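# Push utility cart through self-closing door into taped area

## Task

Move the utility cart through the self-closing door and leave it parked in the zone outlined by yellow tape, with each of its four wheels fully inside the tape line and none touching it. The three tubes in its top tray must still be upright there. The robot must not tip over or finish leaning, or the task fails. The cart must stay in place by itself at the end, not only because the robot is holding it.

## Robot and tools

Robot: a Hello Robot Stretch 3 with one arm. It has a two-wheel base (0.33 m long, 0.34 m wide) that drives forward/back and turns in place but cannot slide sideways. A lift carries the arm up and down a mast, and the arm telescopes out to the robot's right side. To move the gripper forward you drive the base. Turning in place pivots about the point between the drive wheels, 0.05 m behind the front edge. With the arm pulled in and wrist folded, a spin sweeps a 0.28 m radius; an unfolded level wrist reaches outside that. A loose object may occasionally get a brief shove from outside.

Frames: the base frame sits on the floor between the drive wheels, x forward, y left, z up. hand_pose is in this frame, at the fingertip meeting point. The odometry frame is the base frame where the scene began. Heading runs -3.142 to 3.142, positive left.

execute_actions takes "actions", a list run in order. Each action: {"robot": command, "steps": n, "until": condition}. steps is 1 to 450 control steps at 30 per second (default 1); {"steps": n} alone just waits. A command may hold "base", "joints" and "contact_limits" together; base and joint motions begin at once and keep running across later actions and while you think.
- base: exactly one key. {"translate_m": d} is a relative drive of d metres from the current spot, forward positive, |d| at most 1. {"rotate_rad": d} is a relative turn in radians, counter-clockwise (left) positive, |d| at most 3.2. Offsets count from where the base is when that command starts.
- joints: absolute targets by name; unnamed joints keep their old target. Ranges: lift_m 0 to 1.1 (arm height); arm_m 0 to 0.52 (extension); wrist_yaw_rad -1.345 to 4.42 (0 along the arm, positive swings toward the front, 3.0 folded over the base); wrist_pitch_rad -1.57 to 0.451 (0 level, negative tips fingertips down); wrist_roll_rad -2.911 to 2.911; gripper_m -0.089 to 0.179 (wider when higher; actual fingertip gap is about 0.007 less when nearly shut, 0.025 less when wide, zero below 0.007); head_pan_rad -3.953 to 1.73 (0 ahead, positive left, -1.57 along the arm); head_tilt_rad -1.53 to 0.419 (negative down).
- contact_limits: {"arm_m": effort %} from 1 to 100; the arm halts with contact_stop when its motor effort reaches that value (negative when retracting). Lower is gentler; too low stops at once. Lasts until the next arm command.
- A list of up to 8 commands in place of one forms a queue run in sequence; {"pause_s": s} (max 15) waits inside it. {"robot": {"stop": true}} brakes all and clears the queue.
- until: ends the action early when all listed conditions hold. {"robot": {"status": "ended"}} waits for all motion and queues to finish. Fields can be compared, e.g. {"lift_m": [">", 0.3]}, with =, !=, <, <=, >, >=; statuses take a word or ["!=", "moving"]. "any" ends when one motion ends.
An invalid action or out-of-range number rejects the whole call.

Speed: the base is fast (0.30 m/s, 1.9 rad/s) only when stowed: lift_m under 0.30, arm_m under 0.03, wrist_yaw_rad above 2.54; otherwise 0.10 m/s and 0.63 rad/s.

Wrist safety: fold or unfold the wrist only with lift_m between 0.32 and 0.95, wrist_pitch_rad -0.4, roll near 0; once folded the lift can go to 0.25. With yaw below -0.4 keep pitch at -0.5 or lower.

Gripper: to grasp, command below the object's width; to release, go at least 0.02 above the touch value. Readings and "done" do not prove a grasp.

Tipping: pushing an unyielding object with the gripper higher than about 0.45 m can tip the robot before the contact stop; repeat pushes after a contact_stop are worse. Driving while holding, hooking or pressing something immovable, or snagging furniture (especially reversing) can tip it. If it leans, reverse the last move in small steps, pull the gripper free, and if needed drop lift_m to about 0.2.

zoom_image: {"camera": one of head_camera, nav_camera, wrist_camera, "region": [x0, y0, x1, y1]} in pixels of that camera's latest image, top-left origin, at most 504 by 504.

finished_scene: {"scene": number}; ends the scene permanently and reports success. Let every motion finish first, and the cart must rest in place unaided.

Results: each shows one instant plus one image per camera. base_status shows progress as (translate_m moved of goal). Status words: moving, done, off_target (blocked, may still push), contact_stop (joint goes slack), time_out, stopped, not_commanded, torque_fault (wrist servo off 10 s, joint limp). joint_goals, joint_status, measured_speeds, refusals/queue/queue_left, "refused:", "dropped:", "replaced:" lines explain outcomes. robot.on_its_own appears when the robot changed a goal itself, a joint is slack or off, an effort at rest is unusual, or base_tilt differs from the start by 3 degrees or more. base_odometry counts wheel turns (slip included); turned_by_wheels and turned_by_imu give turn since last result; base_tilt gives forward/right lean in degrees. motor_effort is % with peak in brackets; positive wheel effort pushes forward. lidar_m lists 12 distances in 30-degree sectors starting straight ahead and going counter-clockwise (4th left, 7th behind, 10th right), in a plane 0.17 m up, 0.15 to 12 m, "-" for nothing. wrist_depth_mm and head_depth_mm are 7x7 median depth grids in mm.

Avoid drops, slamming, hard hits, heavy pushes, tipped tubes, and robot tipping.

Each tool is called after "Emit:" as name([rows], argument=value, ...), one row to a line, values as JSON.

## Session

Emit:
execute_actions(actions=[])

Scene clock: 0.00 s.
robot.base_odometry: x=+0.000 y=+0.000 heading=+0.000 (m, m, rad; robot's odometry frame)
robot.turned_by_wheels: +0.000 (rad since the last result)
robot.turned_by_imu: +0.000 (rad since the last result)
robot.base_tilt: forward=+1.6 right=+0.5 (deg)
robot.lidar_m: 1.23 1.29 1.74 1.57 1.37 0.87 0.79 0.79 0.97 0.95 0.96 1.17
robot.head_depth_mm: 1727 1898 1943 1960 1988 2019 1978 / 2029 2251 2255 2267 2289 2362 2142 / 2115 2838 2974 3066 3106 3000 2175 / 2083 2988 3015 3056 3067 3037 2197 / 2063 2962 2957 2983 1538 1339 1353 / 2050 2888 2901 2903 2928 1501 1429 / 2049 2818 2820 1284 1285 1308 1433
robot.base_status: not_commanded
robot.joint_positions: lift_m=+0.392 arm_m=-0.001 wrist_yaw_rad=+3.037 wrist_pitch_rad=-0.337 wrist_roll_rad=-0.005 gripper_m=+0.037 head_pan_rad=-0.008 head_tilt_rad=-0.019
robot.joint_goals: lift_m=+0.392 arm_m=-0.001 wrist_yaw_rad=+3.037 wrist_pitch_rad=-0.337 wrist_roll_rad=-0.005 gripper_m=+0.037 head_pan_rad=-0.008 head_tilt_rad=-0.019
robot.joint_status: lift_m=not_commanded arm_m=not_commanded wrist_yaw_rad=not_commanded wrist_pitch_rad=not_commanded wrist_roll_rad=not_commanded gripper_m=not_commanded head_pan_rad=not_commanded head_tilt_rad=not_commanded
robot.measured_speeds: translate_m=+0.000 rotate_rad=+0.000 lift_m=+0.000 arm_m=+0.000 wrist_yaw_rad=+0.000 wrist_pitch_rad=+0.000 wrist_roll_rad=+0.000 head_pan_rad=+0.000 head_tilt_rad=+0.000
robot: refusals=0 queue=idle queue_left=0
robot.motor_effort: left_wheel=+0 right_wheel=+0 lift_m=+35 arm_m=-1 wrist_yaw_rad=+1 wrist_pitch_rad=+7 wrist_roll_rad=+0 gripper_m=+0 head_pan_rad=+0 head_tilt_rad=+1 (%)
robot.hand_pose: x=+0.0032 y=+0.0882 z=+0.4236 quat_wxyz=(+0.155, +0.700, +0.083, +0.692) (m; robot's base frame)
robot.wrist_depth_mm: - - - - - - - / - - - - - - - / - - - - - - - / - - - - - - - / 878 872 - 877 903 878 879 / 699 719 - 718 730 709 703 / 606 596 - 603 583 598 593
pictures: head_camera (sideways: a quarter turn clockwise sets it upright), nav_camera (sideways: a quarter turn counterclockwise sets it upright), wrist_camera
Images, in order (width x height): head_camera 896x504, nav_camera 672x504, wrist_camera 644x364.

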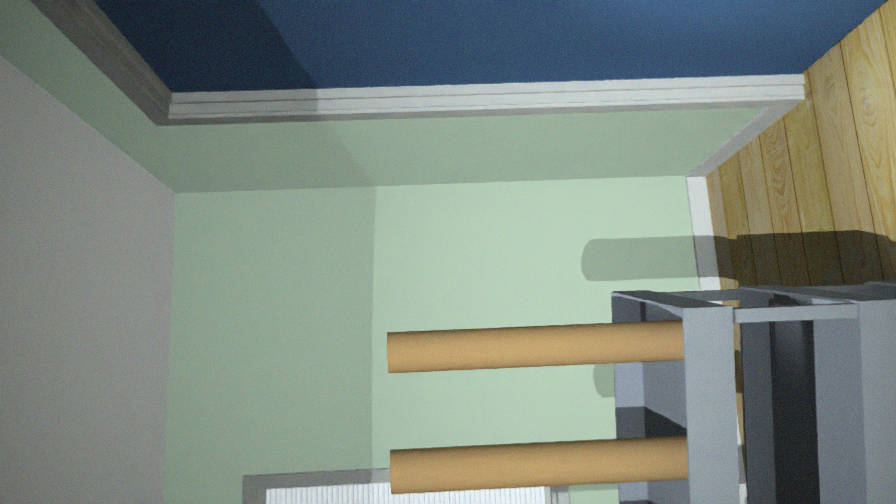

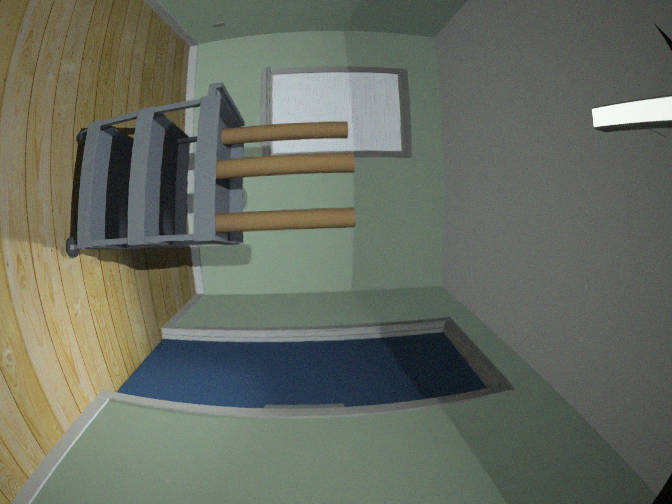

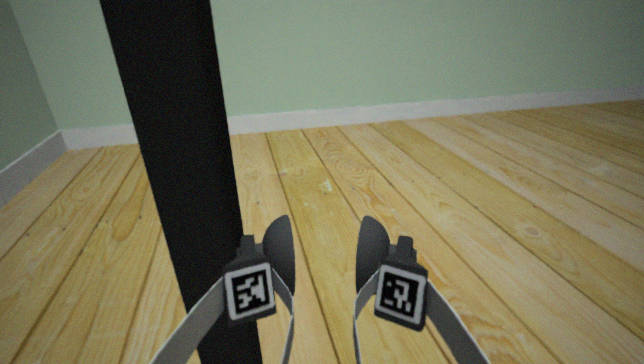

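Emit:
execute_actions([
  {"robot":{"base":{"rotate_rad":0.22},"joints":{"lift_m":0.26,"head_tilt_rad":-0.6,"head_pan_rad":-0.15}},"steps":200,"until":{"robot":{"status":"ended"}}},
])

Scene clock: 2.87 s.
robot.base_odometry: x=+0.000 y=+0.000 heading=+0.220 (m, m, rad; robot's odometry frame)
robot.turned_by_wheels: +0.220 (rad since the last result)
robot.turned_by_imu: +0.219 (rad since the last result)
robot.base_tilt: forward=+1.5 right=+0.5 (deg)
robot.lidar_m: 1.23 1.42 1.62 1.57 1.06 0.80 0.79 0.83 0.97 0.95 1.00 1.43
robot.head_depth_mm: 1991 2144 2307 2201 1771 1470 1252 / 2578 2707 2774 2277 1780 1470 1256 / 2626 2917 3105 2277 1786 1480 1248 / 2593 2796 1767 1895 1743 1472 1250 / 1191 1571 1732 1650 1687 1473 1254 / 2495 1577 1739 1655 1750 1480 1258 / 1348 1512 1734 1676 1744 1483 1252
robot.base_status: done (rotate_rad +0.2199 of +0.2200)
robot.joint_positions: lift_m=+0.260 arm_m=-0.001 wrist_yaw_rad=+3.037 wrist_pitch_rad=-0.338 wrist_roll_rad=-0.005 gripper_m=+0.037 head_pan_rad=-0.143 head_tilt_rad=-0.592
robot.joint_goals: lift_m=+0.260 arm_m=-0.001 wrist_yaw_rad=+3.037 wrist_pitch_rad=-0.338 wrist_roll_rad=-0.005 gripper_m=+0.037 head_pan_rad=-0.150 head_tilt_rad=-0.600
robot.joint_status: lift_m=done arm_m=not_commanded wrist_yaw_rad=not_commanded wrist_pitch_rad=not_commanded wrist_roll_rad=not_commanded gripper_m=not_commanded head_pan_rad=done head_tilt_rad=done
robot.measured_speeds: translate_m=+0.000 rotate_rad=+0.000 lift_m=+0.000 arm_m=+0.000 wrist_yaw_rad=+0.000 wrist_pitch_rad=+0.000 wrist_roll_rad=+0.000 head_pan_rad=+0.000 head_tilt_rad=+0.000
robot: refusals=0 queue=done queue_left=0
robot.motor_effort: left_wheel=-2(6) right_wheel=+3(8) lift_m=+24(36) arm_m=-1(1) wrist_yaw_rad=+1(1) wrist_pitch_rad=+7(7) wrist_roll_rad=+0(0) gripper_m=+0(0) head_pan_rad=-5(25) head_tilt_rad=-3(28) (%)
robot.hand_pose: x=+0.0032 y=+0.0881 z=+0.2913 quat_wxyz=(+0.155, +0.700, +0.083, +0.692) (m; robot's base frame)
robot.wrist_depth_mm: - - - - - - - / - - - - - - - / 952 - - - - - - / 857 874 866 876 831 866 819 / 674 668 - 658 671 650 658 / 543 540 - 537 542 525 531 / 455 482 - - 439 444 446
pictures: head_camera (sideways: a quarter turn clockwise sets it upright), nav_camera (sideways: a quarter turn counterclockwise sets it upright), wrist_camera
camera_calibration (this result's frames):
head_camera: T_world_to_cam=[[-0.57311, 0.129865, -0.809123, 1.07991], [0.191351, 0.981276, 0.0219606, -0.0335588], [0.796825, -0.14224, -0.587228, 0.720558], [0, 0, 0, 1]] pos_world=[0.0511711, -0.00482033, 1.29765]
nav_camera: T_world_to_cam=[[0.505897, -0.110355, 0.855506, -1.07668], [-0.182036, -0.983105, -0.0191684, 0.0801157], [0.843168, -0.146036, -0.517438, 0.632295], [0, 0, 0, 1]] pos_world=[0.0261412, 0.0522834, 1.24981]
wrist_camera: T_world_to_cam=[[0.997359, -0.0726203, -0.00144759, 0.00745907], [-0.0351398, -0.464972, -0.884628, 0.33958], [0.0635688, 0.882342, -0.466296, 0.222126], [0, 0, 0, 1]] pos_world=[-0.00962685, -0.0375537, 0.403989]
Images, in order (width x height): head_camera 896x504, nav_camera 672x504, wrist_camera 644x364.

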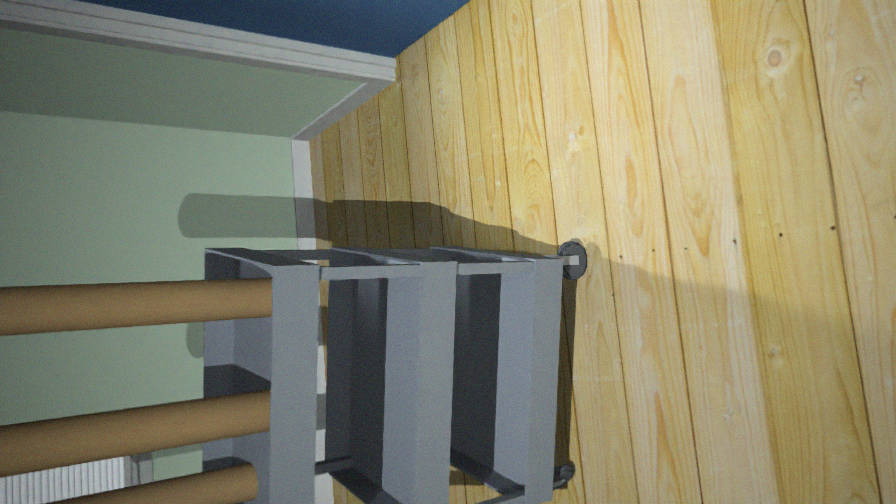

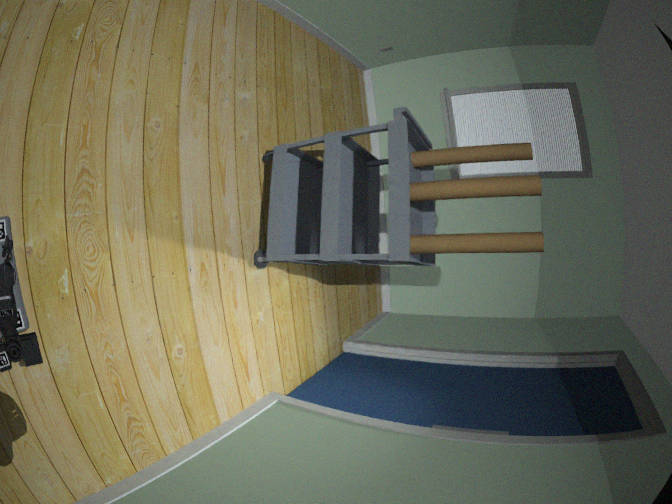

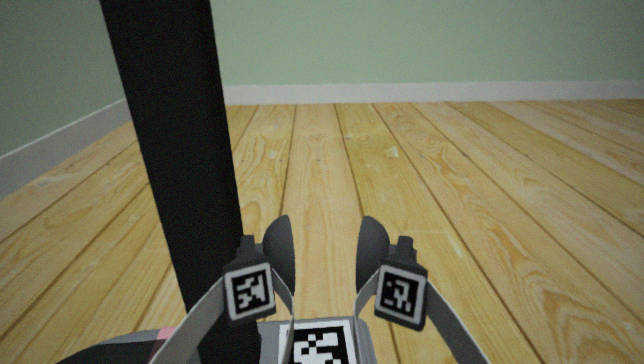

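Emit:
execute_actions([
  {"robot":[{"base":{"rotate_rad":-0.41}},{"base":{"translate_m":1}},{"base":{"translate_m":0.58}},{"base":{"rotate_rad":1.98}},{"joints":{"lift_m":0.45,"head_tilt_rad":-1.1}},{"joints":{"wrist_yaw_rad":1.57,"wrist_pitch_rad":0,"gripper_m":0.13}}],"steps":450,"until":{"robot":{"status":"ended"}}},
  {"steps":300,"until":{"robot":{"status":"ended"}}},
])

Scene clock: 21.77 s.
robot.base_odometry: x=+1.552 y=-0.298 heading=+1.790 (m, m, rad; robot's odometry frame)
robot.turned_by_wheels: +1.570 (rad since the last result)
robot.turned_by_imu: +1.573 (rad since the last result)
robot.base_tilt: forward=+1.6 right=+0.5 (deg)
robot.lidar_m: 0.35 0.41 2.32 1.27 0.53 0.45 0.47 0.50 0.71 1.50 1.58 0.35
robot.head_depth_mm: 2056 1807 1605 1438 1324 1211 1143 / 768 652 563 1404 1316 1235 1129 / 766 675 601 896 1262 1203 - / 764 673 600 897 1190 1208 - / 765 671 599 900 1203 1204 - / 652 504 550 902 1196 1202 1113 / 381 459 565 892 1291 1198 1113
robot.base_status: done (rotate_rad +1.9799 of +1.9800)
robot.joint_positions: lift_m=+0.450 arm_m=-0.001 wrist_yaw_rad=+1.572 wrist_pitch_rad=-0.021 wrist_roll_rad=-0.005 gripper_m=+0.130 head_pan_rad=-0.143 head_tilt_rad=-1.086
robot.joint_goals: lift_m=+0.450 arm_m=-0.001 wrist_yaw_rad=+1.570 wrist_pitch_rad=+0.000 wrist_roll_rad=-0.005 gripper_m=+0.130 head_pan_rad=-0.150 head_tilt_rad=-1.100
robot.joint_status: lift_m=done arm_m=not_commanded wrist_yaw_rad=done wrist_pitch_rad=done wrist_roll_rad=not_commanded gripper_m=done head_pan_rad=done head_tilt_rad=done
robot.measured_speeds: translate_m=+0.000 rotate_rad=+0.000 lift_m=+0.000 arm_m=+0.000 wrist_yaw_rad=+0.000 wrist_pitch_rad=+0.000 wrist_roll_rad=+0.000 head_pan_rad=+0.000 head_tilt_rad=+0.000
robot: refusals=0 queue=done queue_left=0
robot.motor_effort: left_wheel=-3(14) right_wheel=+3(13) lift_m=+43(45) arm_m=-2(1) wrist_yaw_rad=+0(3) wrist_pitch_rad=+10(11) wrist_roll_rad=+0(0) gripper_m=+0(81) head_pan_rad=-4(4) head_tilt_rad=-6(27) (%)
robot.hand_pose: x=+0.2343 y=-0.1441 z=+0.5588 quat_wxyz=(+0.507, +0.504, -0.493, +0.496) (m; robot's base frame)
robot.wrist_depth_mm: - 496 492 486 492 - - / - - - - 760 - - / - - - - 782 - - / 451 641 787 854 784 - - / 346 315 282 264 392 - - / 385 327 283 259 817 - - / 889 928 724 273 896 937 969
pictures: head_camera (sideways: a quarter turn clockwise sets it upright), nav_camera (sideways: a quarter turn counterclockwise sets it upright), wrist_camera
camera_calibration (this result's frames):
head_camera: T_world_to_cam=[[-0.883429, 0.174903, -0.434698, 0.593938], [0.196215, 0.980552, -0.00423349, 0.00051918], [0.425503, -0.0890342, -0.900567, 1.13027], [0, 0, 0, 1]] pos_world=[0.043668, -0.00375837, 1.27607]
nav_camera: T_world_to_cam=[[0.846189, -0.159686, 0.508394, -0.626407], [-0.186713, -0.982412, 0.00219763, 0.0523224], [0.499102, -0.0967835, -0.861122, 1.08138], [0, 0, 0, 1]] pos_world=[0.00010887, 0.0560336, 1.24955]
wrist_camera: T_world_to_cam=[[0.0325574, -0.999432, 0.00866848, -0.152676], [-0.167065, -0.0139929, -0.985847, 0.628823], [0.985408, 0.0306484, -0.167426, 0.0312866], [0, 0, 0, 1]] pos_world=[0.0791951, -0.144749, 0.626484]
Images, in order (width x height): head_camera 896x504, nav_camera 672x504, wrist_camera 644x364.

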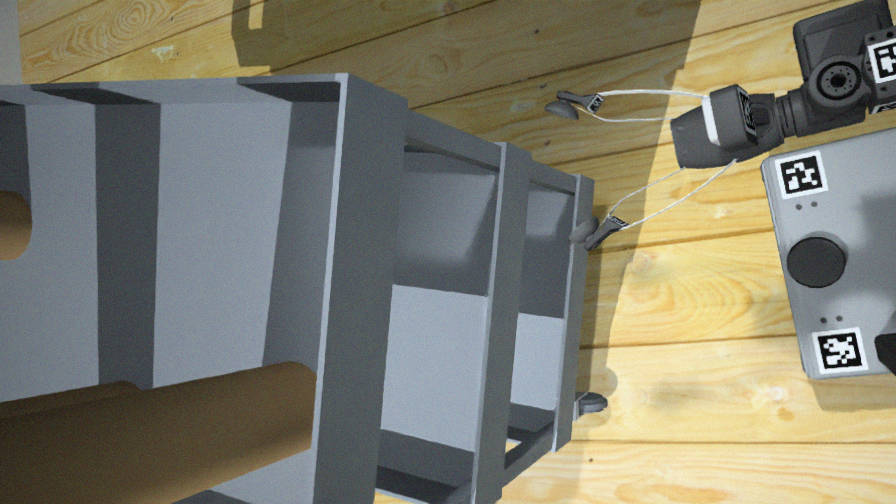

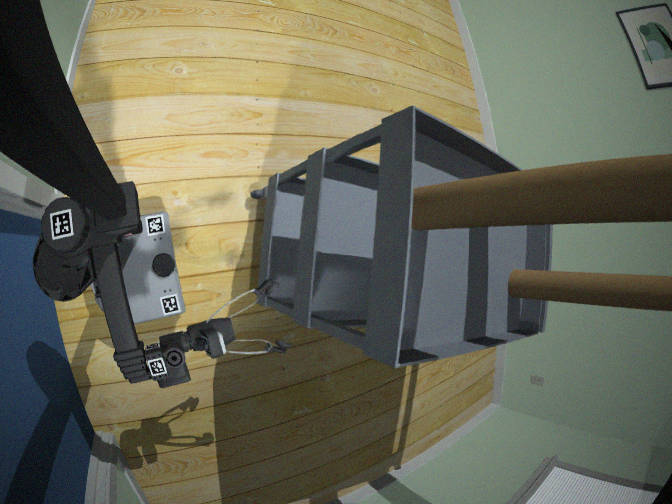

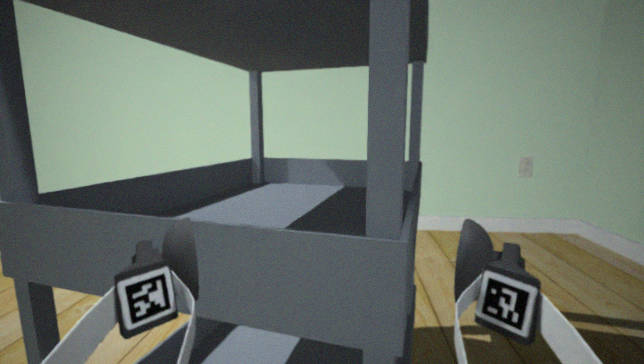

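Emit:
execute_actions([
  {"robot":[{"joints":{"lift_m":0.22,"arm_m":0.04}},{"base":{"translate_m":0.115}},{"joints":{"gripper_m":-0.04,"head_pan_rad":-1.6}},{"base":{"translate_m":-0.3}}],"steps":450,"until":{"robot":{"status":"ended"}}},
])

Scene clock: 34.23 s.
robot.base_odometry: x=+1.592 y=-0.479 heading=+1.790 (m, m, rad; robot's odometry frame)
robot.turned_by_wheels: +0.000 (rad since the last result)
robot.turned_by_imu: -0.002 (rad since the last result)
robot.base_tilt: forward=+1.5 right=+0.5 (deg)
robot.lidar_m: 0.25 0.32 2.34 0.67 0.31 0.29 0.28 0.30 0.43 1.09 0.27 0.25
robot.head_depth_mm: 652 758 859 859 858 857 807 / 958 953 1007 1181 1261 1154 - / 1485 1696 1546 1427 1322 - - / 1511 1723 1592 1444 1327 - - / 1507 1725 1584 1429 1312 1180 1114 / 1513 1722 1602 1432 1295 1163 1111 / 1509 1717 1585 1429 1305 758 980
robot.base_status: done (translate_m -0.3000 of -0.3000)
robot.joint_positions: lift_m=+0.220 arm_m=+0.040 wrist_yaw_rad=+1.559 wrist_pitch_rad=-0.020 wrist_roll_rad=-0.005 gripper_m=-0.023 head_pan_rad=-1.593 head_tilt_rad=-1.087
robot.joint_goals: lift_m=+0.220 arm_m=+0.040 wrist_yaw_rad=+1.570 wrist_pitch_rad=+0.000 wrist_roll_rad=-0.005 gripper_m=-0.024 head_pan_rad=-1.600 head_tilt_rad=-1.100
robot.joint_status: lift_m=done arm_m=done wrist_yaw_rad=done wrist_pitch_rad=done wrist_roll_rad=not_commanded gripper_m=done head_pan_rad=done head_tilt_rad=done
robot.measured_speeds: translate_m=+0.000 rotate_rad=+0.000 lift_m=+0.000 arm_m=+0.000 wrist_yaw_rad=+0.000 wrist_pitch_rad=+0.000 wrist_roll_rad=+0.000 head_pan_rad=+0.000 head_tilt_rad=+0.000
robot: refusals=0 queue=done queue_left=0
robot.on_its_own: gripper_m is held at -0.024, not at your -0.040, by its stall guard, which is still easing; wrist_yaw_rad is at rest, and its effort (+13) is outside its rest range (-12 to +12)
robot.motor_effort: left_wheel=-4(8) right_wheel=+2(14) lift_m=+25(43) arm_m=+1(4) wrist_yaw_rad=+13(13) wrist_pitch_rad=+9(10) wrist_roll_rad=+0(0) gripper_m=-23(100) head_pan_rad=-4(58) head_tilt_rad=-5(5) (%)
robot.hand_pose: x=+0.2343 y=-0.1878 z=+0.3299 quat_wxyz=(+0.510, +0.501, -0.496, +0.493) (m; robot's base frame)
robot.wrist_depth_mm: 187 189 188 112 213 - - / 374 381 377 115 384 - - / - - - 118 - - - / - - - 121 - - - / - - 724 123 718 - - / 424 490 544 126 728 847 809 / 385 384 381 130 371 614 623
pictures: head_camera (sideways: a quarter turn clockwise sets it upright), nav_camera (sideways: a quarter turn counterclockwise sets it upright), wrist_camera
camera_calibration (this result's frames):
head_camera: T_world_to_cam=[[0.0670603, 0.898276, -0.434285, 0.587602], [0.997061, -0.0764938, -0.00425837, -0.00433361], [-0.0370453, -0.432723, -0.900766, 1.13335], [0, 0, 0, 1]] pos_world=[0.00690128, -0.0377351, 1.27605]
nav_camera: T_world_to_cam=[[-0.0564469, -0.859506, 0.507999, -0.620386], [-0.997761, 0.0668376, 0.00221807, 0.0572432], [-0.0358599, -0.506737, -0.861355, 1.08495], [0, 0, 0, 1]] pos_world=[0.0610023, 0.0127309, 1.24955]
wrist_camera: T_world_to_cam=[[0.0192616, -0.999777, 0.00871402, -0.191366], [-0.16581, -0.0117892, -0.986087, 0.40277], [0.98597, 0.0175488, -0.166, -0.00878], [0, 0, 0, 1]] pos_world=[0.0791262, -0.18642, 0.397376]
Images, in order (width x height): head_camera 896x504, nav_camera 672x504, wrist_camera 644x364.

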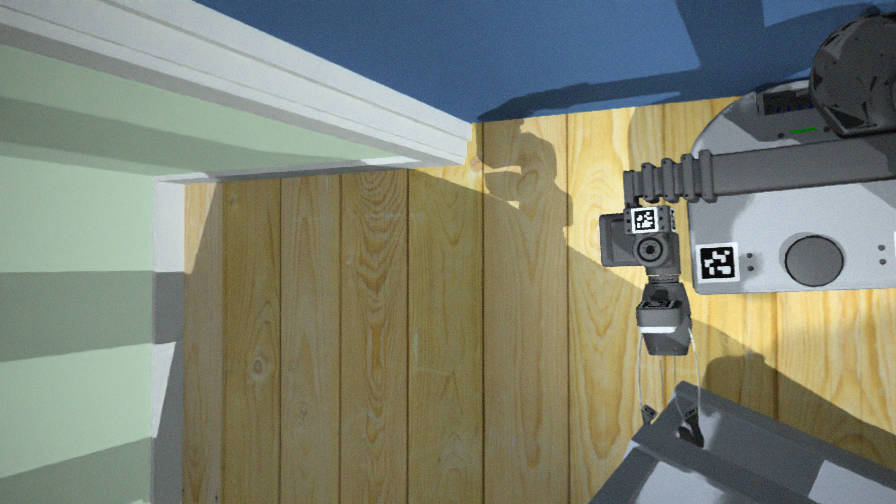

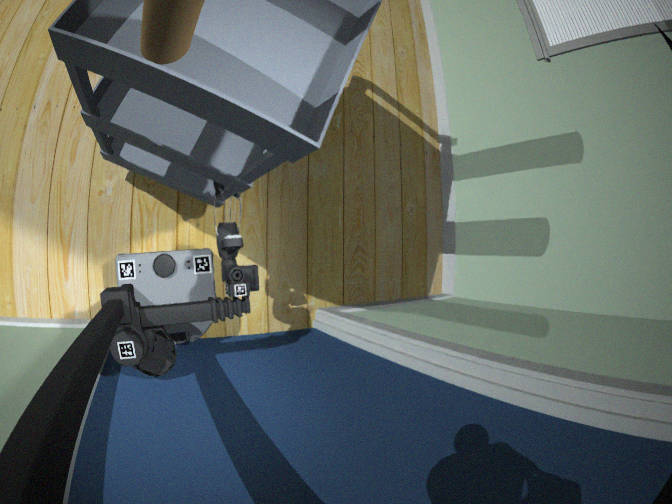

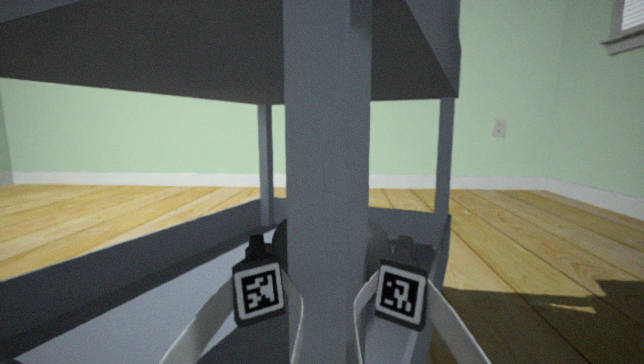

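Emit:
execute_actions([
  {"robot":{"base":{"translate_m":-0.55}},"steps":450,"until":{"robot":{"status":"ended"}}},
])

Scene clock: 42.03 s.
robot.base_odometry: x=+1.711 y=-1.016 heading=+1.790 (m, m, rad; robot's odometry frame)
robot.turned_by_wheels: +0.000 (rad since the last result)
robot.turned_by_imu: -0.004 (rad since the last result)
robot.base_tilt: forward=+1.6 right=+0.5 (deg)
robot.lidar_m: 0.29 0.36 0.34 1.10 2.45 1.95 0.29 0.25 0.25 0.29 0.27 0.26
robot.head_depth_mm: - 290 328 403 522 742 1084 / - 306 366 463 628 907 - / 293 336 415 543 767 - - / 311 376 478 655 982 - - / 344 427 564 830 1278 1183 1110 / 387 494 684 1125 1305 1177 1116 / 441 587 875 1386 1304 772 1085
robot.base_status: done (translate_m -0.5500 of -0.5500)
robot.joint_positions: lift_m=+0.220 arm_m=+0.040 wrist_yaw_rad=+1.563 wrist_pitch_rad=-0.019 wrist_roll_rad=-0.005 gripper_m=-0.017 head_pan_rad=-1.594 head_tilt_rad=-1.087
robot.joint_goals: lift_m=+0.220 arm_m=+0.040 wrist_yaw_rad=+1.570 wrist_pitch_rad=+0.000 wrist_roll_rad=-0.005 gripper_m=-0.018 head_pan_rad=-1.600 head_tilt_rad=-1.100
robot.joint_status: lift_m=done arm_m=done wrist_yaw_rad=done wrist_pitch_rad=done wrist_roll_rad=not_commanded gripper_m=done head_pan_rad=done head_tilt_rad=done
robot.measured_speeds: translate_m=+0.000 rotate_rad=+0.000 lift_m=+0.000 arm_m=+0.000 wrist_yaw_rad=+0.000 wrist_pitch_rad=+0.000 wrist_roll_rad=+0.000 head_pan_rad=+0.000 head_tilt_rad=+0.000
robot: refusals=0 queue=done queue_left=0
robot.on_its_own: gripper_m is held at -0.018, not at your -0.040, by its stall guard, which is not easing now
robot.motor_effort: left_wheel=-5(35) right_wheel=-6(28) lift_m=+27(26) arm_m=+1(2) wrist_yaw_rad=+7(16) wrist_pitch_rad=+9(9) wrist_roll_rad=+0(0) gripper_m=-20(22) head_pan_rad=-4(4) head_tilt_rad=-5(5) (%)
robot.hand_pose: x=+0.2344 y=-0.1868 z=+0.3300 quat_wxyz=(+0.508, +0.501, -0.495, +0.495) (m; robot's base frame)
robot.wrist_depth_mm: 336 209 189 116 190 243 - / - 376 381 119 381 380 - / - - - 122 - - - / - - - 125 - - - / - - 628 129 703 627 - / 777 484 554 131 551 516 805 / 604 343 373 133 368 434 619
pictures: head_camera (sideways: a quarter turn clockwise sets it upright), nav_camera (sideways: a quarter turn counterclockwise sets it upright), wrist_camera
camera_calibration (this result's frames):
head_camera: T_world_to_cam=[[0.0681312, 0.898289, -0.434091, 0.587343], [0.996969, -0.0776791, -0.00427004, -0.00431786], [-0.0375555, -0.432484, -0.900859, 1.13347], [0, 0, 0, 1]] pos_world=[0.00685651, -0.0377305, 1.27604]
nav_camera: T_world_to_cam=[[-0.0574721, -0.859548, 0.507814, -0.620138], [-0.997681, 0.0680243, 0.00222765, 0.0572303], [-0.0364584, -0.506508, -0.861464, 1.08509], [0, 0, 0, 1]] pos_world=[0.0610176, 0.0126768, 1.24956]
wrist_camera: T_world_to_cam=[[0.0233618, -0.999689, 0.00873356, -0.191294], [-0.165071, -0.0124733, -0.986203, 0.402629], [0.986005, 0.0215978, -0.165312, -0.00829003], [0, 0, 0, 1]] pos_world=[0.0791055, -0.186033, 0.397374]
Images, in order (width x height): head_camera 896x504, nav_camera 672x504, wrist_camera 644x364.

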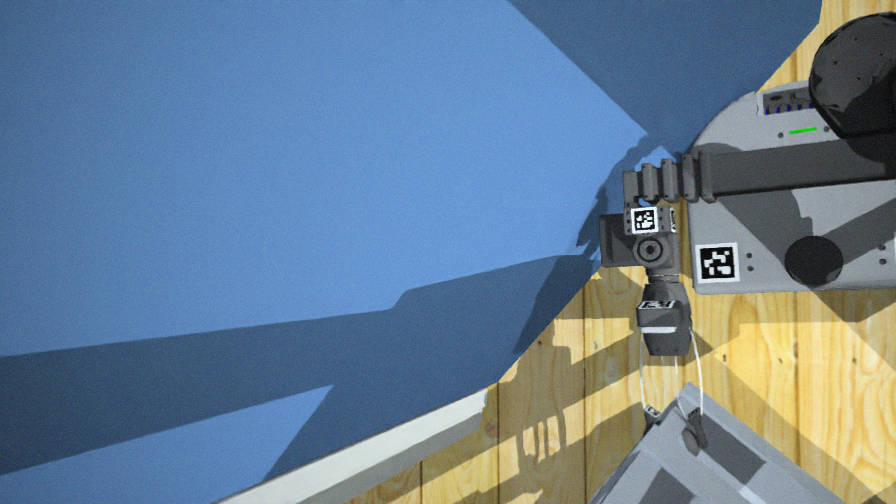

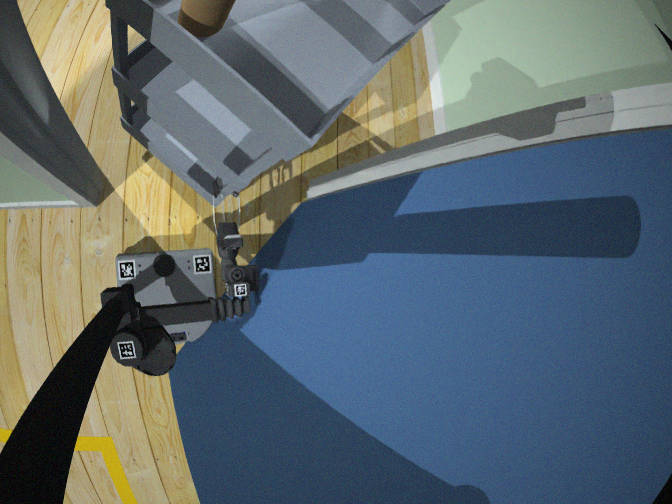

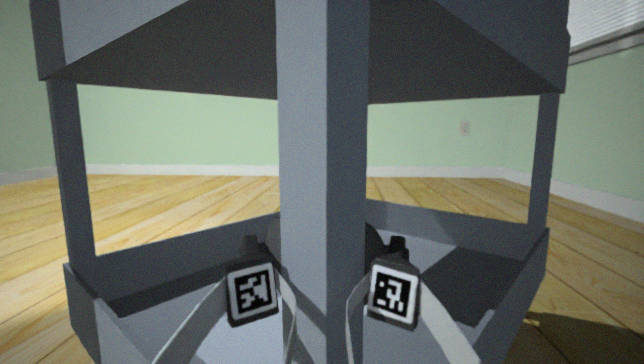

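Emit:
execute_actions([
  {"robot":{"base":{"translate_m":-0.4},"joints":{"arm_m":0,"head_pan_rad":1.6}},"steps":450,"until":{"robot":{"status":"ended"}}},
])

Scene clock: 47.57 s.
robot.base_odometry: x=+1.798 y=-1.406 heading=+1.790 (m, m, rad; robot's odometry frame)
robot.turned_by_wheels: +0.000 (rad since the last result)
robot.turned_by_imu: -0.003 (rad since the last result)
robot.base_tilt: forward=+1.5 right=+0.5 (deg)
robot.lidar_m: 0.27 0.46 0.94 2.34 2.03 1.54 1.50 1.58 0.23 0.23 0.31 0.24
robot.head_depth_mm: 1961 1770 1605 1447 1320 1213 979 / 2029 1794 1599 1447 1320 1201 1120 / 2033 1786 1594 1439 1311 1209 1116 / 2024 1778 1600 1434 1309 1230 - / 2015 1788 1587 1436 1312 - - / 2030 1770 1590 1456 - - - / 2007 1768 1601 - 1270 1208 1098
robot.base_status: done (translate_m -0.4000 of -0.4000)
robot.joint_positions: lift_m=+0.220 arm_m=+0.000 wrist_yaw_rad=+1.549 wrist_pitch_rad=-0.020 wrist_roll_rad=-0.005 gripper_m=-0.017 head_pan_rad=+1.593 head_tilt_rad=-1.087
robot.joint_goals: lift_m=+0.220 arm_m=+0.000 wrist_yaw_rad=+1.570 wrist_pitch_rad=+0.000 wrist_roll_rad=-0.005 gripper_m=-0.018 head_pan_rad=+1.600 head_tilt_rad=-1.100
robot.joint_status: lift_m=done arm_m=done wrist_yaw_rad=done wrist_pitch_rad=done wrist_roll_rad=not_commanded gripper_m=done head_pan_rad=done head_tilt_rad=done
robot.measured_speeds: translate_m=+0.000 rotate_rad=+0.000 lift_m=+0.000 arm_m=+0.000 wrist_yaw_rad=+0.000 wrist_pitch_rad=+0.000 wrist_roll_rad=+0.000 head_pan_rad=+0.000 head_tilt_rad=+0.000
robot: refusals=0 queue=done queue_left=0
robot.on_its_own: gripper_m is held at -0.018, not at your -0.040, by its stall guard, which is not easing now; wrist_yaw_rad is at rest, and its effort (+23) is outside its rest range (-12 to +12)
robot.motor_effort: left_wheel=-4(15) right_wheel=-8(25) lift_m=+26(27) arm_m=-3(6) wrist_yaw_rad=+23(34) wrist_pitch_rad=+9(9) wrist_roll_rad=+0(0) gripper_m=-21(21) head_pan_rad=+4(60) head_tilt_rad=-5(5) (%)
robot.hand_pose: x=+0.2343 y=-0.1507 z=+0.3299 quat_wxyz=(+0.512, +0.498, -0.499, +0.491) (m; robot's base frame)
robot.wrist_depth_mm: 439 219 188 115 189 235 406 / 526 372 378 118 381 380 430 / 532 - - 121 - - 458 / 559 - - 124 - - 445 / 583 621 630 127 722 650 426 / 601 476 553 130 556 474 410 / 591 359 381 134 373 410 396
pictures: head_camera (sideways: a quarter turn clockwise sets it upright), nav_camera (sideways: a quarter turn counterclockwise sets it upright), wrist_camera
camera_calibration (this result's frames):
head_camera: T_world_to_cam=[[-0.0268945, -0.900466, -0.434094, 0.587927], [-0.999482, 0.0319102, -0.00426985, 0.00786028], [0.0176969, 0.433754, -0.900857, 1.13313], [0, 0, 0, 1]] pos_world=[0.00361527, 0.0376563, 1.27604]
nav_camera: T_world_to_cam=[[0.018022, 0.861276, 0.507817, -0.620603], [0.99975, -0.0222329, 0.00222749, 0.0450461], [0.0132087, 0.50765, -0.861462, 1.08479], [0, 0, 0, 1]] pos_world=[-0.048179, -0.01518, 1.24956]
wrist_camera: T_world_to_cam=[[0.00933049, -0.999918, 0.00871949, -0.151976], [-0.165791, -0.0101461, -0.986109, 0.403412], [0.986117, 0.00775526, -0.165873, -0.0109512], [0, 0, 0, 1]] pos_world=[0.0790994, -0.147786, 0.397317]
Images, in order (width x height): head_camera 896x504, nav_camera 672x504, wrist_camera 644x364.

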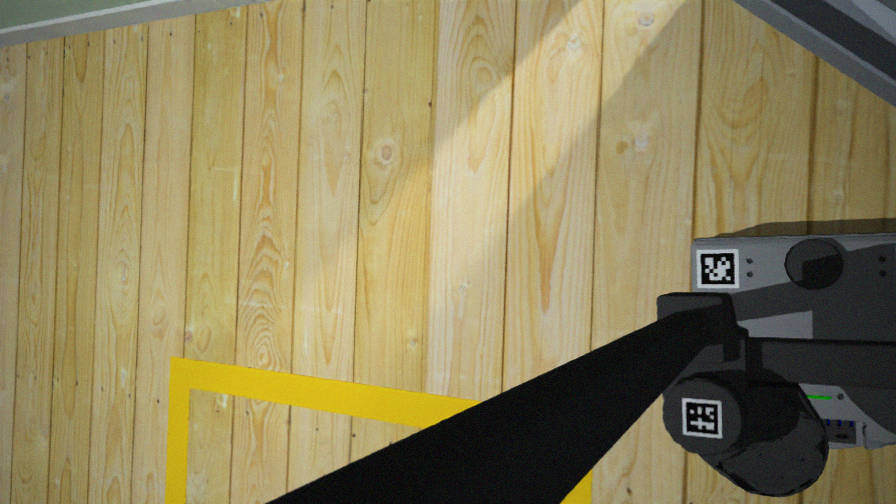

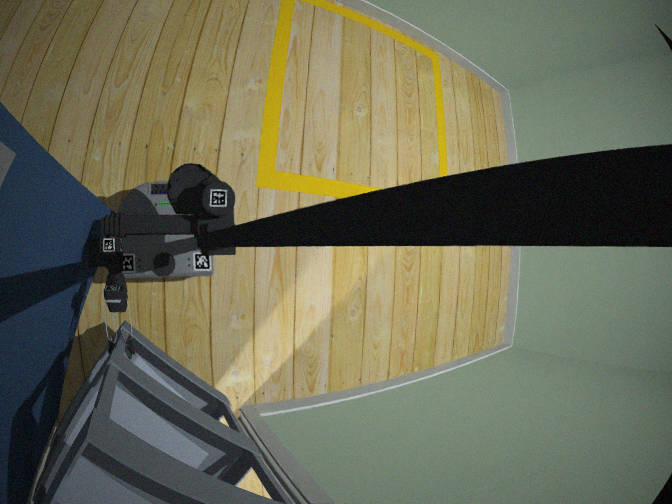

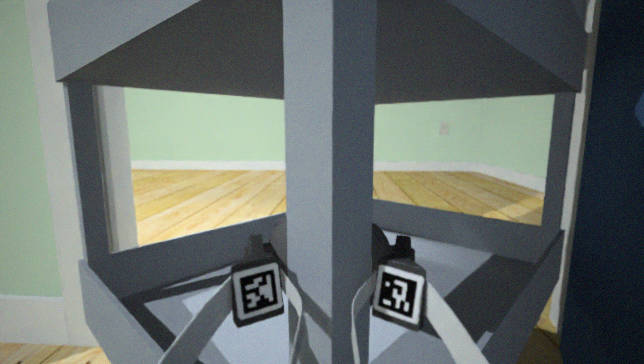

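Emit:
execute_actions([
  {"robot":[{"base":{"translate_m":-0.45},"joints":{"head_pan_rad":0}},{"base":{"rotate_rad":-0.6}},{"base":{"translate_m":-0.35}}],"steps":450,"until":{"robot":{"status":"ended"}}},
])

Emit:
execute_actions([
  {"robot":[{"base":{"rotate_rad":-0.45}},{"base":{"translate_m":-0.2}},{"base":{"rotate_rad":-0.5}},{"base":{"translate_m":-1}}],"steps":450,"until":{"robot":{"status":"ended"}}},
  {"steps":200,"until":{"robot":{"status":"ended"}}},
])

Scene clock: 61.17 s.
robot.base_odometry: x=+1.766 y=-2.170 heading=+1.190 (m, m, rad; robot's odometry frame)
robot.turned_by_wheels: -0.600 (rad since the last result)
robot.turned_by_imu: -0.596 (rad since the last result)
robot.base_tilt: forward=+1.5 right=+0.4 (deg)
robot.lidar_m: 0.16 0.16 0.19 0.34 2.20 1.09 0.79 0.75 0.78 1.05 1.58 0.18
robot.head_depth_mm: 1929 1801 1605 1450 1320 1209 1122 / 1913 1796 1597 1439 1300 1208 1140 / 1840 1794 1575 528 515 1211 - / 1571 650 589 541 506 1159 - / 718 671 599 542 500 1064 - / 711 669 598 539 493 781 1124 / 608 665 597 539 492 772 1110
robot.base_status: done (translate_m -0.3500 of -0.3500)
robot.joint_positions: lift_m=+0.220 arm_m=+0.000 wrist_yaw_rad=+1.821 wrist_pitch_rad=-0.018 wrist_roll_rad=-0.005 gripper_m=-0.014 head_pan_rad=+0.005 head_tilt_rad=-1.088
robot.joint_goals: lift_m=+0.220 arm_m=+0.000 wrist_yaw_rad=+1.804 wrist_pitch_rad=+0.000 wrist_roll_rad=-0.005 gripper_m=-0.015 head_pan_rad=+0.000 head_tilt_rad=-1.100
robot.joint_status: lift_m=done arm_m=done wrist_yaw_rad=done wrist_pitch_rad=done wrist_roll_rad=not_commanded gripper_m=done head_pan_rad=done head_tilt_rad=done
robot.measured_speeds: translate_m=+0.000 rotate_rad=+0.000 lift_m=+0.000 arm_m=+0.000 wrist_yaw_rad=+0.000 wrist_pitch_rad=+0.000 wrist_roll_rad=+0.000 head_pan_rad=+0.000 head_tilt_rad=+0.000
robot: refusals=0 queue=done queue_left=0
robot.on_its_own: wrist_yaw_rad is held at +1.804, not at your +1.570, by its stall guard, which is not easing now; gripper_m is held at -0.015, not at your -0.040, by its stall guard, which is not easing now; wrist_yaw_rad is at rest, and its effort (-18) is outside its rest range (-12 to +12)
robot.motor_effort: left_wheel=+7(17) right_wheel=-3(35) lift_m=+26(27) arm_m=+3(7) wrist_yaw_rad=-18(76) wrist_pitch_rad=+8(9) wrist_roll_rad=+0(1) gripper_m=-18(28) head_pan_rad=-3(58) head_tilt_rad=-5(5) (%)
robot.hand_pose: x=+0.2264 y=-0.0813 z=+0.3302 quat_wxyz=(+0.440, +0.561, -0.427, +0.556) (m; robot's base frame)
robot.wrist_depth_mm: 185 186 188 114 - - - / 371 373 379 118 - - - / - - - 121 - - - / - - - 123 - - - / - 696 738 126 - - - / 484 512 560 130 900 827 847 / 386 387 370 134 595 625 618
pictures: head_camera (sideways: a quarter turn clockwise sets it upright), nav_camera (sideways: a quarter turn counterclockwise sets it upright), wrist_camera
camera_calibration (this result's frames):
head_camera: T_world_to_cam=[[-0.90035, 0.0424319, -0.433093, 0.591951], [0.0491538, 0.998782, -0.00433014, 0.00154207], [0.432381, -0.0251868, -0.901339, 1.13123], [0, 0, 0, 1]] pos_world=[0.0437648, 0.00183421, 1.276]
nav_camera: T_world_to_cam=[[0.861402, -0.0328838, 0.506859, -0.624499], [-0.0394848, -0.999218, 0.00227703, 0.051321], [0.506387, -0.0219746, -0.862026, 1.08251], [0, 0, 0, 1]] pos_world=[-0.00819899, 0.0545327, 1.24957]
wrist_camera: T_world_to_cam=[[0.277911, -0.960572, 0.0081641, -0.139854], [-0.155943, -0.0534999, -0.986316, 0.397427], [0.947865, 0.272835, -0.164662, 0.0261193], [0, 0, 0, 1]] pos_world=[0.0760851, -0.120204, 0.397431]
Images, in order (width x height): head_camera 896x504, nav_camera 672x504, wrist_camera 644x364.

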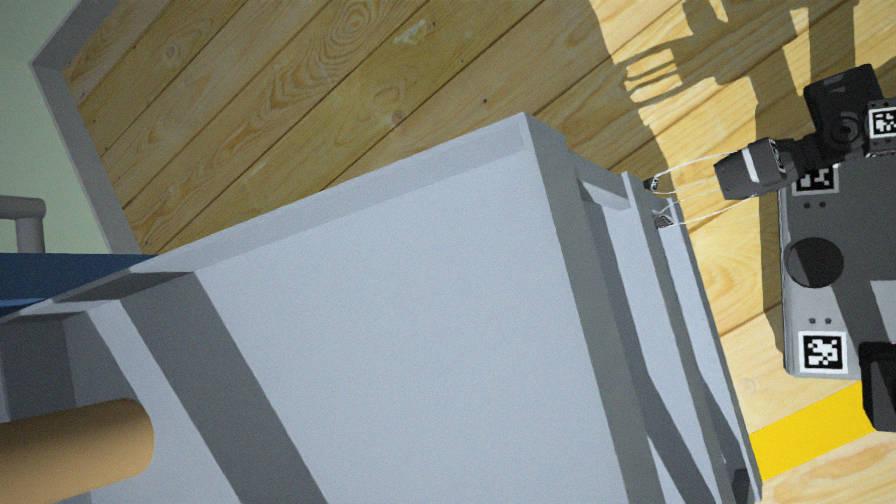

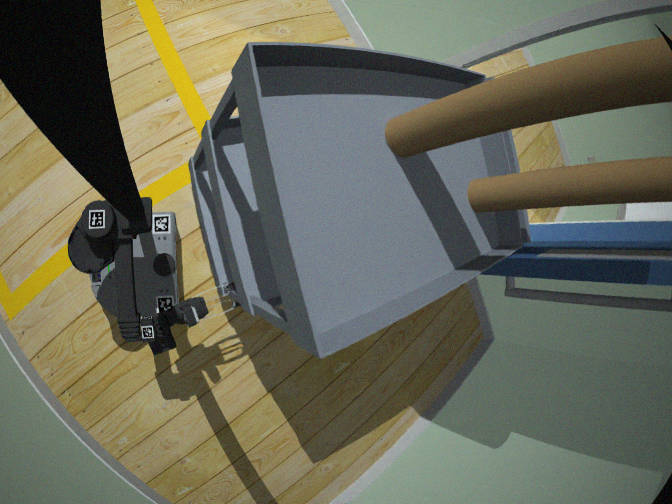

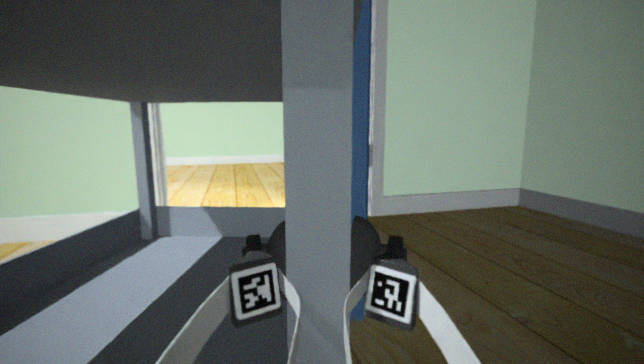

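Scene clock: 79.40 s.
robot.base_odometry: x=+0.648 y=-2.544 heading=+0.241 (m, m, rad; robot's odometry frame)
robot.turned_by_wheels: -0.950 (rad since the last result)
robot.turned_by_imu: -0.944 (rad since the last result)
robot.base_tilt: forward=+1.5 right=+0.5 (deg)
robot.lidar_m: 1.12 1.03 1.59 1.57 1.34 1.03 1.01 0.74 0.57 0.56 0.59 0.86
robot.head_depth_mm: 1887 1737 1582 1441 1313 1208 1117 / 2012 1795 1592 1436 1308 1206 1141 / 2020 1784 1593 1439 1308 1227 - / 2023 1767 1585 1437 1314 1199 - / 2004 1757 1588 1438 1310 1201 - / 1445 1587 1562 1427 1303 1204 1122 / 1257 1478 1512 1424 1306 1199 1111
robot.base_status: done (translate_m -1.0000 of -1.0000)
robot.joint_positions: lift_m=+0.220 arm_m=+0.000 wrist_yaw_rad=+1.805 wrist_pitch_rad=-0.016 wrist_roll_rad=-0.006 gripper_m=-0.014 head_pan_rad=+0.004 head_tilt_rad=-1.092
robot.joint_goals: lift_m=+0.220 arm_m=+0.000 wrist_yaw_rad=+1.804 wrist_pitch_rad=+0.000 wrist_roll_rad=-0.006 gripper_m=-0.015 head_pan_rad=+0.000 head_tilt_rad=-1.100
robot.joint_status: lift_m=done arm_m=done wrist_yaw_rad=done wrist_pitch_rad=done wrist_roll_rad=not_commanded gripper_m=done head_pan_rad=done head_tilt_rad=done
robot.measured_speeds: translate_m=+0.000 rotate_rad=+0.000 lift_m=+0.000 arm_m=+0.000 wrist_yaw_rad=+0.000 wrist_pitch_rad=+0.000 wrist_roll_rad=+0.000 head_pan_rad=+0.000 head_tilt_rad=+0.000
robot: refusals=0 queue=done queue_left=0
robot.on_its_own: wrist_yaw_rad is held at +1.804, not at your +1.570, by its stall guard, which is not easing now; gripper_m is held at -0.015, not at your -0.040, by its stall guard, which is not easing now
robot.motor_effort: left_wheel=+4(88) right_wheel=-4(34) lift_m=+32(33) arm_m=+2(6) wrist_yaw_rad=-2(100) wrist_pitch_rad=+8(9) wrist_roll_rad=+0(1) gripper_m=-8(28) head_pan_rad=-3(3) head_tilt_rad=-3(5) (%)
robot.hand_pose: x=+0.2275 y=-0.0853 z=+0.3305 quat_wxyz=(+0.444, +0.557, -0.432, +0.553) (m; robot's base frame)
robot.wrist_depth_mm: - - - - - - - / - - - - - - 993 / - - - - - - 970 / - - - - - - 920 / - - - - - - 925 / 836 825 861 - 831 839 789 / 618 623 619 635 632 630 619
pictures: head_camera (sideways: a quarter turn clockwise sets it upright), nav_camera (sideways: a quarter turn counterclockwise sets it upright), wrist_camera
camera_calibration (this result's frames):
head_camera: T_world_to_cam=[[-0.90211, 0.0433708, -0.429321, 0.587049], [0.0501846, 0.99873, -0.00455686, 0.00183092], [0.428578, -0.0256561, -0.90314, 1.13359], [0, 0, 0, 1]] pos_world=[0.043658, 0.0017942, 1.27583]
nav_camera: T_world_to_cam=[[0.863481, -0.0337805, 0.50325, -0.619811], [-0.0405248, -0.999175, 0.0024633, 0.0510848], [0.502752, -0.0225211, -0.864138, 1.08528], [0, 0, 0, 1]] pos_world=[-0.00836056, 0.0545468, 1.24962]
wrist_camera: T_world_to_cam=[[0.262568, -0.964866, 0.00960813, -0.141419], [-0.154594, -0.0518943, -0.986614, 0.397578], [0.952449, 0.257568, -0.162788, 0.0233369], [0, 0, 0, 1]] pos_world=[0.076368, -0.121829, 0.397414]
Images, in order (width x height): head_camera 896x504, nav_camera 672x504, wrist_camera 644x364.

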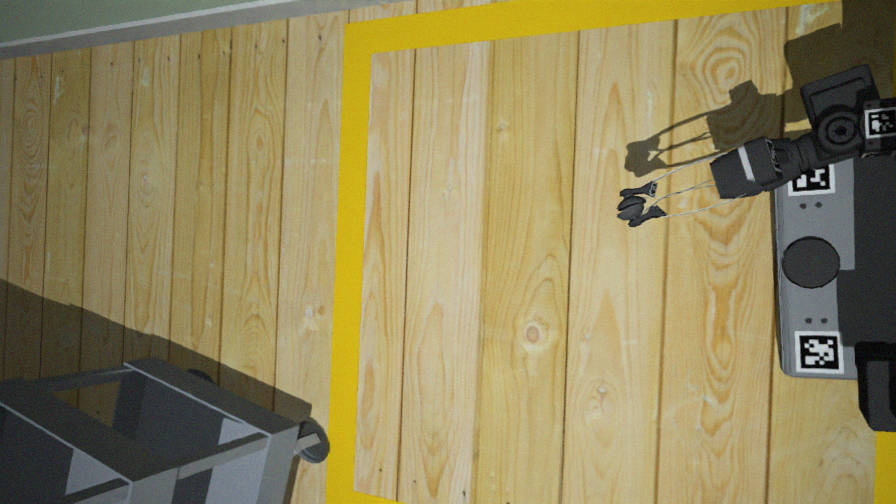

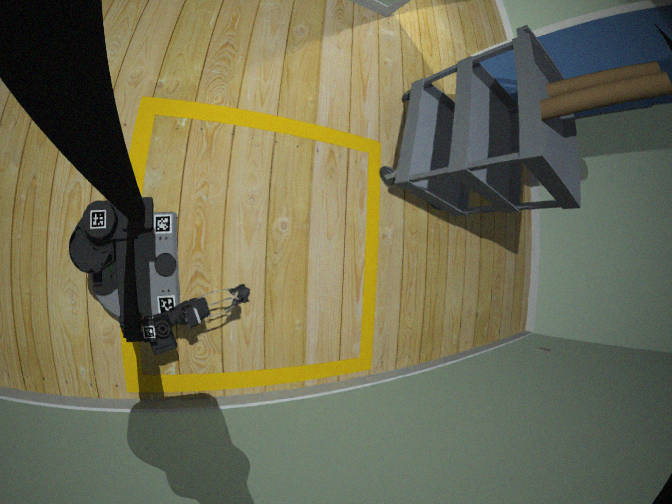

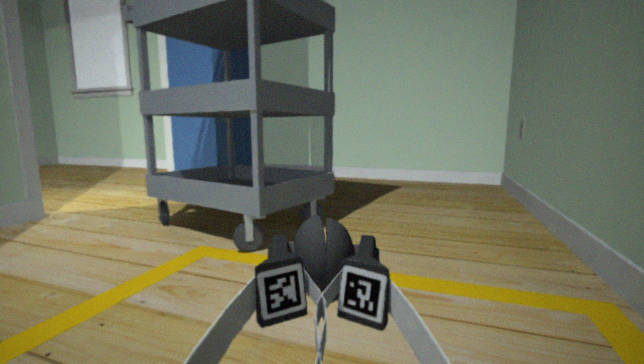

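Emit:
execute_actions([
  {"robot":[{"base":{"rotate_rad":0.58},"joints":{"wrist_yaw_rad":1.57,"gripper_m":0.13,"head_tilt_rad":-0.9}},{"base":{"translate_m":0.7}}],"steps":450,"until":{"robot":{"status":"ended"}}},
])

Scene clock: 90.67 s.
robot.base_odometry: x=+1.125 y=-2.032 heading=+0.821 (m, m, rad; robot's odometry frame)
robot.turned_by_wheels: +0.580 (rad since the last result)
robot.turned_by_imu: +0.583 (rad since the last result)
robot.base_tilt: forward=+1.5 right=+0.5 (deg)
robot.lidar_m: 0.49 1.14 1.14 1.24 1.58 1.57 1.24 1.00 0.99 1.08 0.48 0.40
robot.head_depth_mm: 515 608 711 593 899 1200 1127 / 750 650 694 964 909 1128 1131 / 915 854 696 1006 1191 1235 1136 / 1245 853 727 1049 1319 1253 1132 / 1599 809 1021 1263 1401 1258 1125 / 2807 2179 1905 1623 1417 1262 1128 / 2930 2285 1911 1628 1420 1252 1128
robot.base_status: done (translate_m +0.7000 of +0.7000)
robot.joint_positions: lift_m=+0.220 arm_m=+0.000 wrist_yaw_rad=+1.572 wrist_pitch_rad=-0.016 wrist_roll_rad=-0.006 gripper_m=+0.130 head_pan_rad=+0.004 head_tilt_rad=-0.902
robot.joint_goals: lift_m=+0.220 arm_m=+0.000 wrist_yaw_rad=+1.570 wrist_pitch_rad=+0.000 wrist_roll_rad=-0.006 gripper_m=+0.130 head_pan_rad=+0.000 head_tilt_rad=-0.900
robot.joint_status: lift_m=done arm_m=done wrist_yaw_rad=done wrist_pitch_rad=done wrist_roll_rad=not_commanded gripper_m=done head_pan_rad=done head_tilt_rad=done
robot.measured_speeds: translate_m=+0.000 rotate_rad=+0.000 lift_m=+0.000 arm_m=+0.000 wrist_yaw_rad=+0.000 wrist_pitch_rad=+0.000 wrist_roll_rad=+0.000 head_pan_rad=+0.000 head_tilt_rad=+0.000
robot: refusals=0 queue=done queue_left=0
robot.motor_effort: left_wheel=-3(7) right_wheel=+4(7) lift_m=+31(32) arm_m=+2(1) wrist_yaw_rad=-2(1) wrist_pitch_rad=+7(8) wrist_roll_rad=+0(0) gripper_m=+0(81) head_pan_rad=-2(3) head_tilt_rad=+1(14) (%)
robot.hand_pose: x=+0.2344 y=-0.1445 z=+0.3305 quat_wxyz=(+0.506, +0.503, -0.494, +0.498) (m; robot's base frame)
robot.wrist_depth_mm: 904 - - 361 269 213 239 / 909 - 605 406 377 222 371 / 935 - - - - 226 - / 955 - - - - 227 - / 997 - 692 794 766 234 592 / 813 863 728 445 513 - 489 / 664 597 639 433 313 256 569
pictures: head_camera (sideways: a quarter turn clockwise sets it upright), nav_camera (sideways: a quarter turn counterclockwise sets it upright), wrist_camera
camera_calibration (this result's frames):
head_camera: T_world_to_cam=[[-0.804637, 0.0437603, -0.592152, 0.798569], [0.0500714, 0.998729, 0.00576778, -0.0116101], [0.591652, -0.0250089, -0.805805, 1.00609], [0, 0, 0, 1]] pos_world=[0.0478843, 0.00181091, 1.28365]
nav_camera: T_world_to_cam=[[0.752722, -0.0342228, 0.657448, -0.820028], [-0.0401899, -0.999174, -0.00599697, 0.0620975], [0.65711, -0.0219087, -0.753476, 0.940468], [0, 0, 0, 1]] pos_world=[0.00175801, 0.054587, 1.24812]
wrist_camera: T_world_to_cam=[[0.0323404, -0.999431, 0.00960803, -0.151347], [-0.162405, -0.01474, -0.986614, 0.402788], [0.986194, 0.0303471, -0.162789, -0.00882612], [0, 0, 0, 1]] pos_world=[0.0790136, -0.145056, 0.397414]
Images, in order (width x height): head_camera 896x504, nav_camera 672x504, wrist_camera 644x364.

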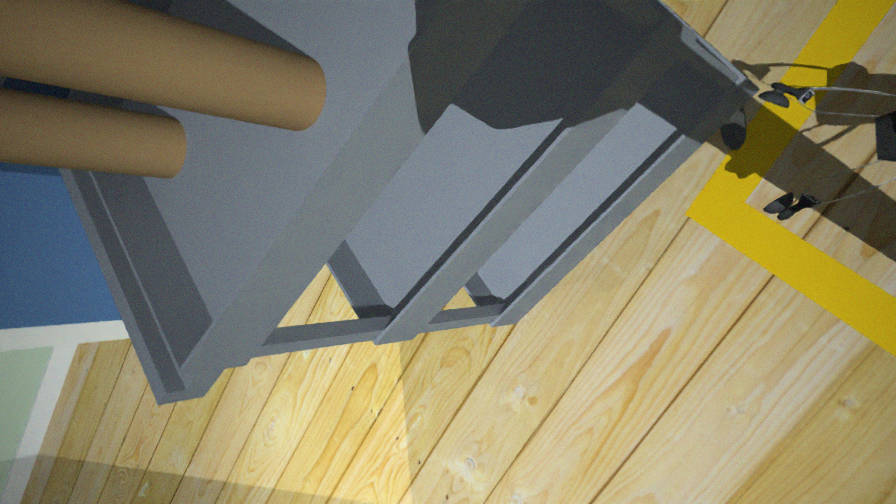

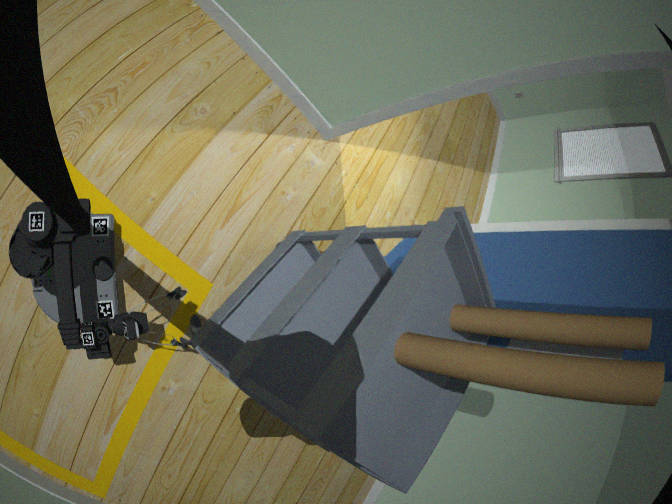

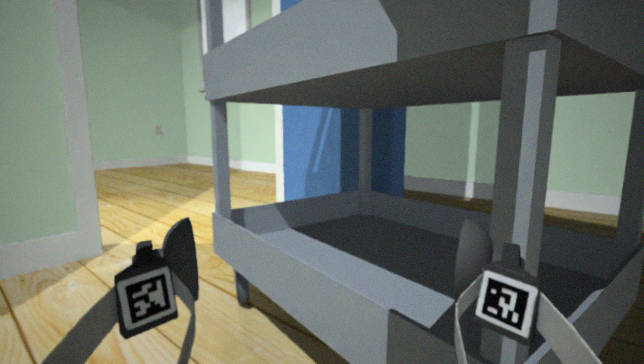

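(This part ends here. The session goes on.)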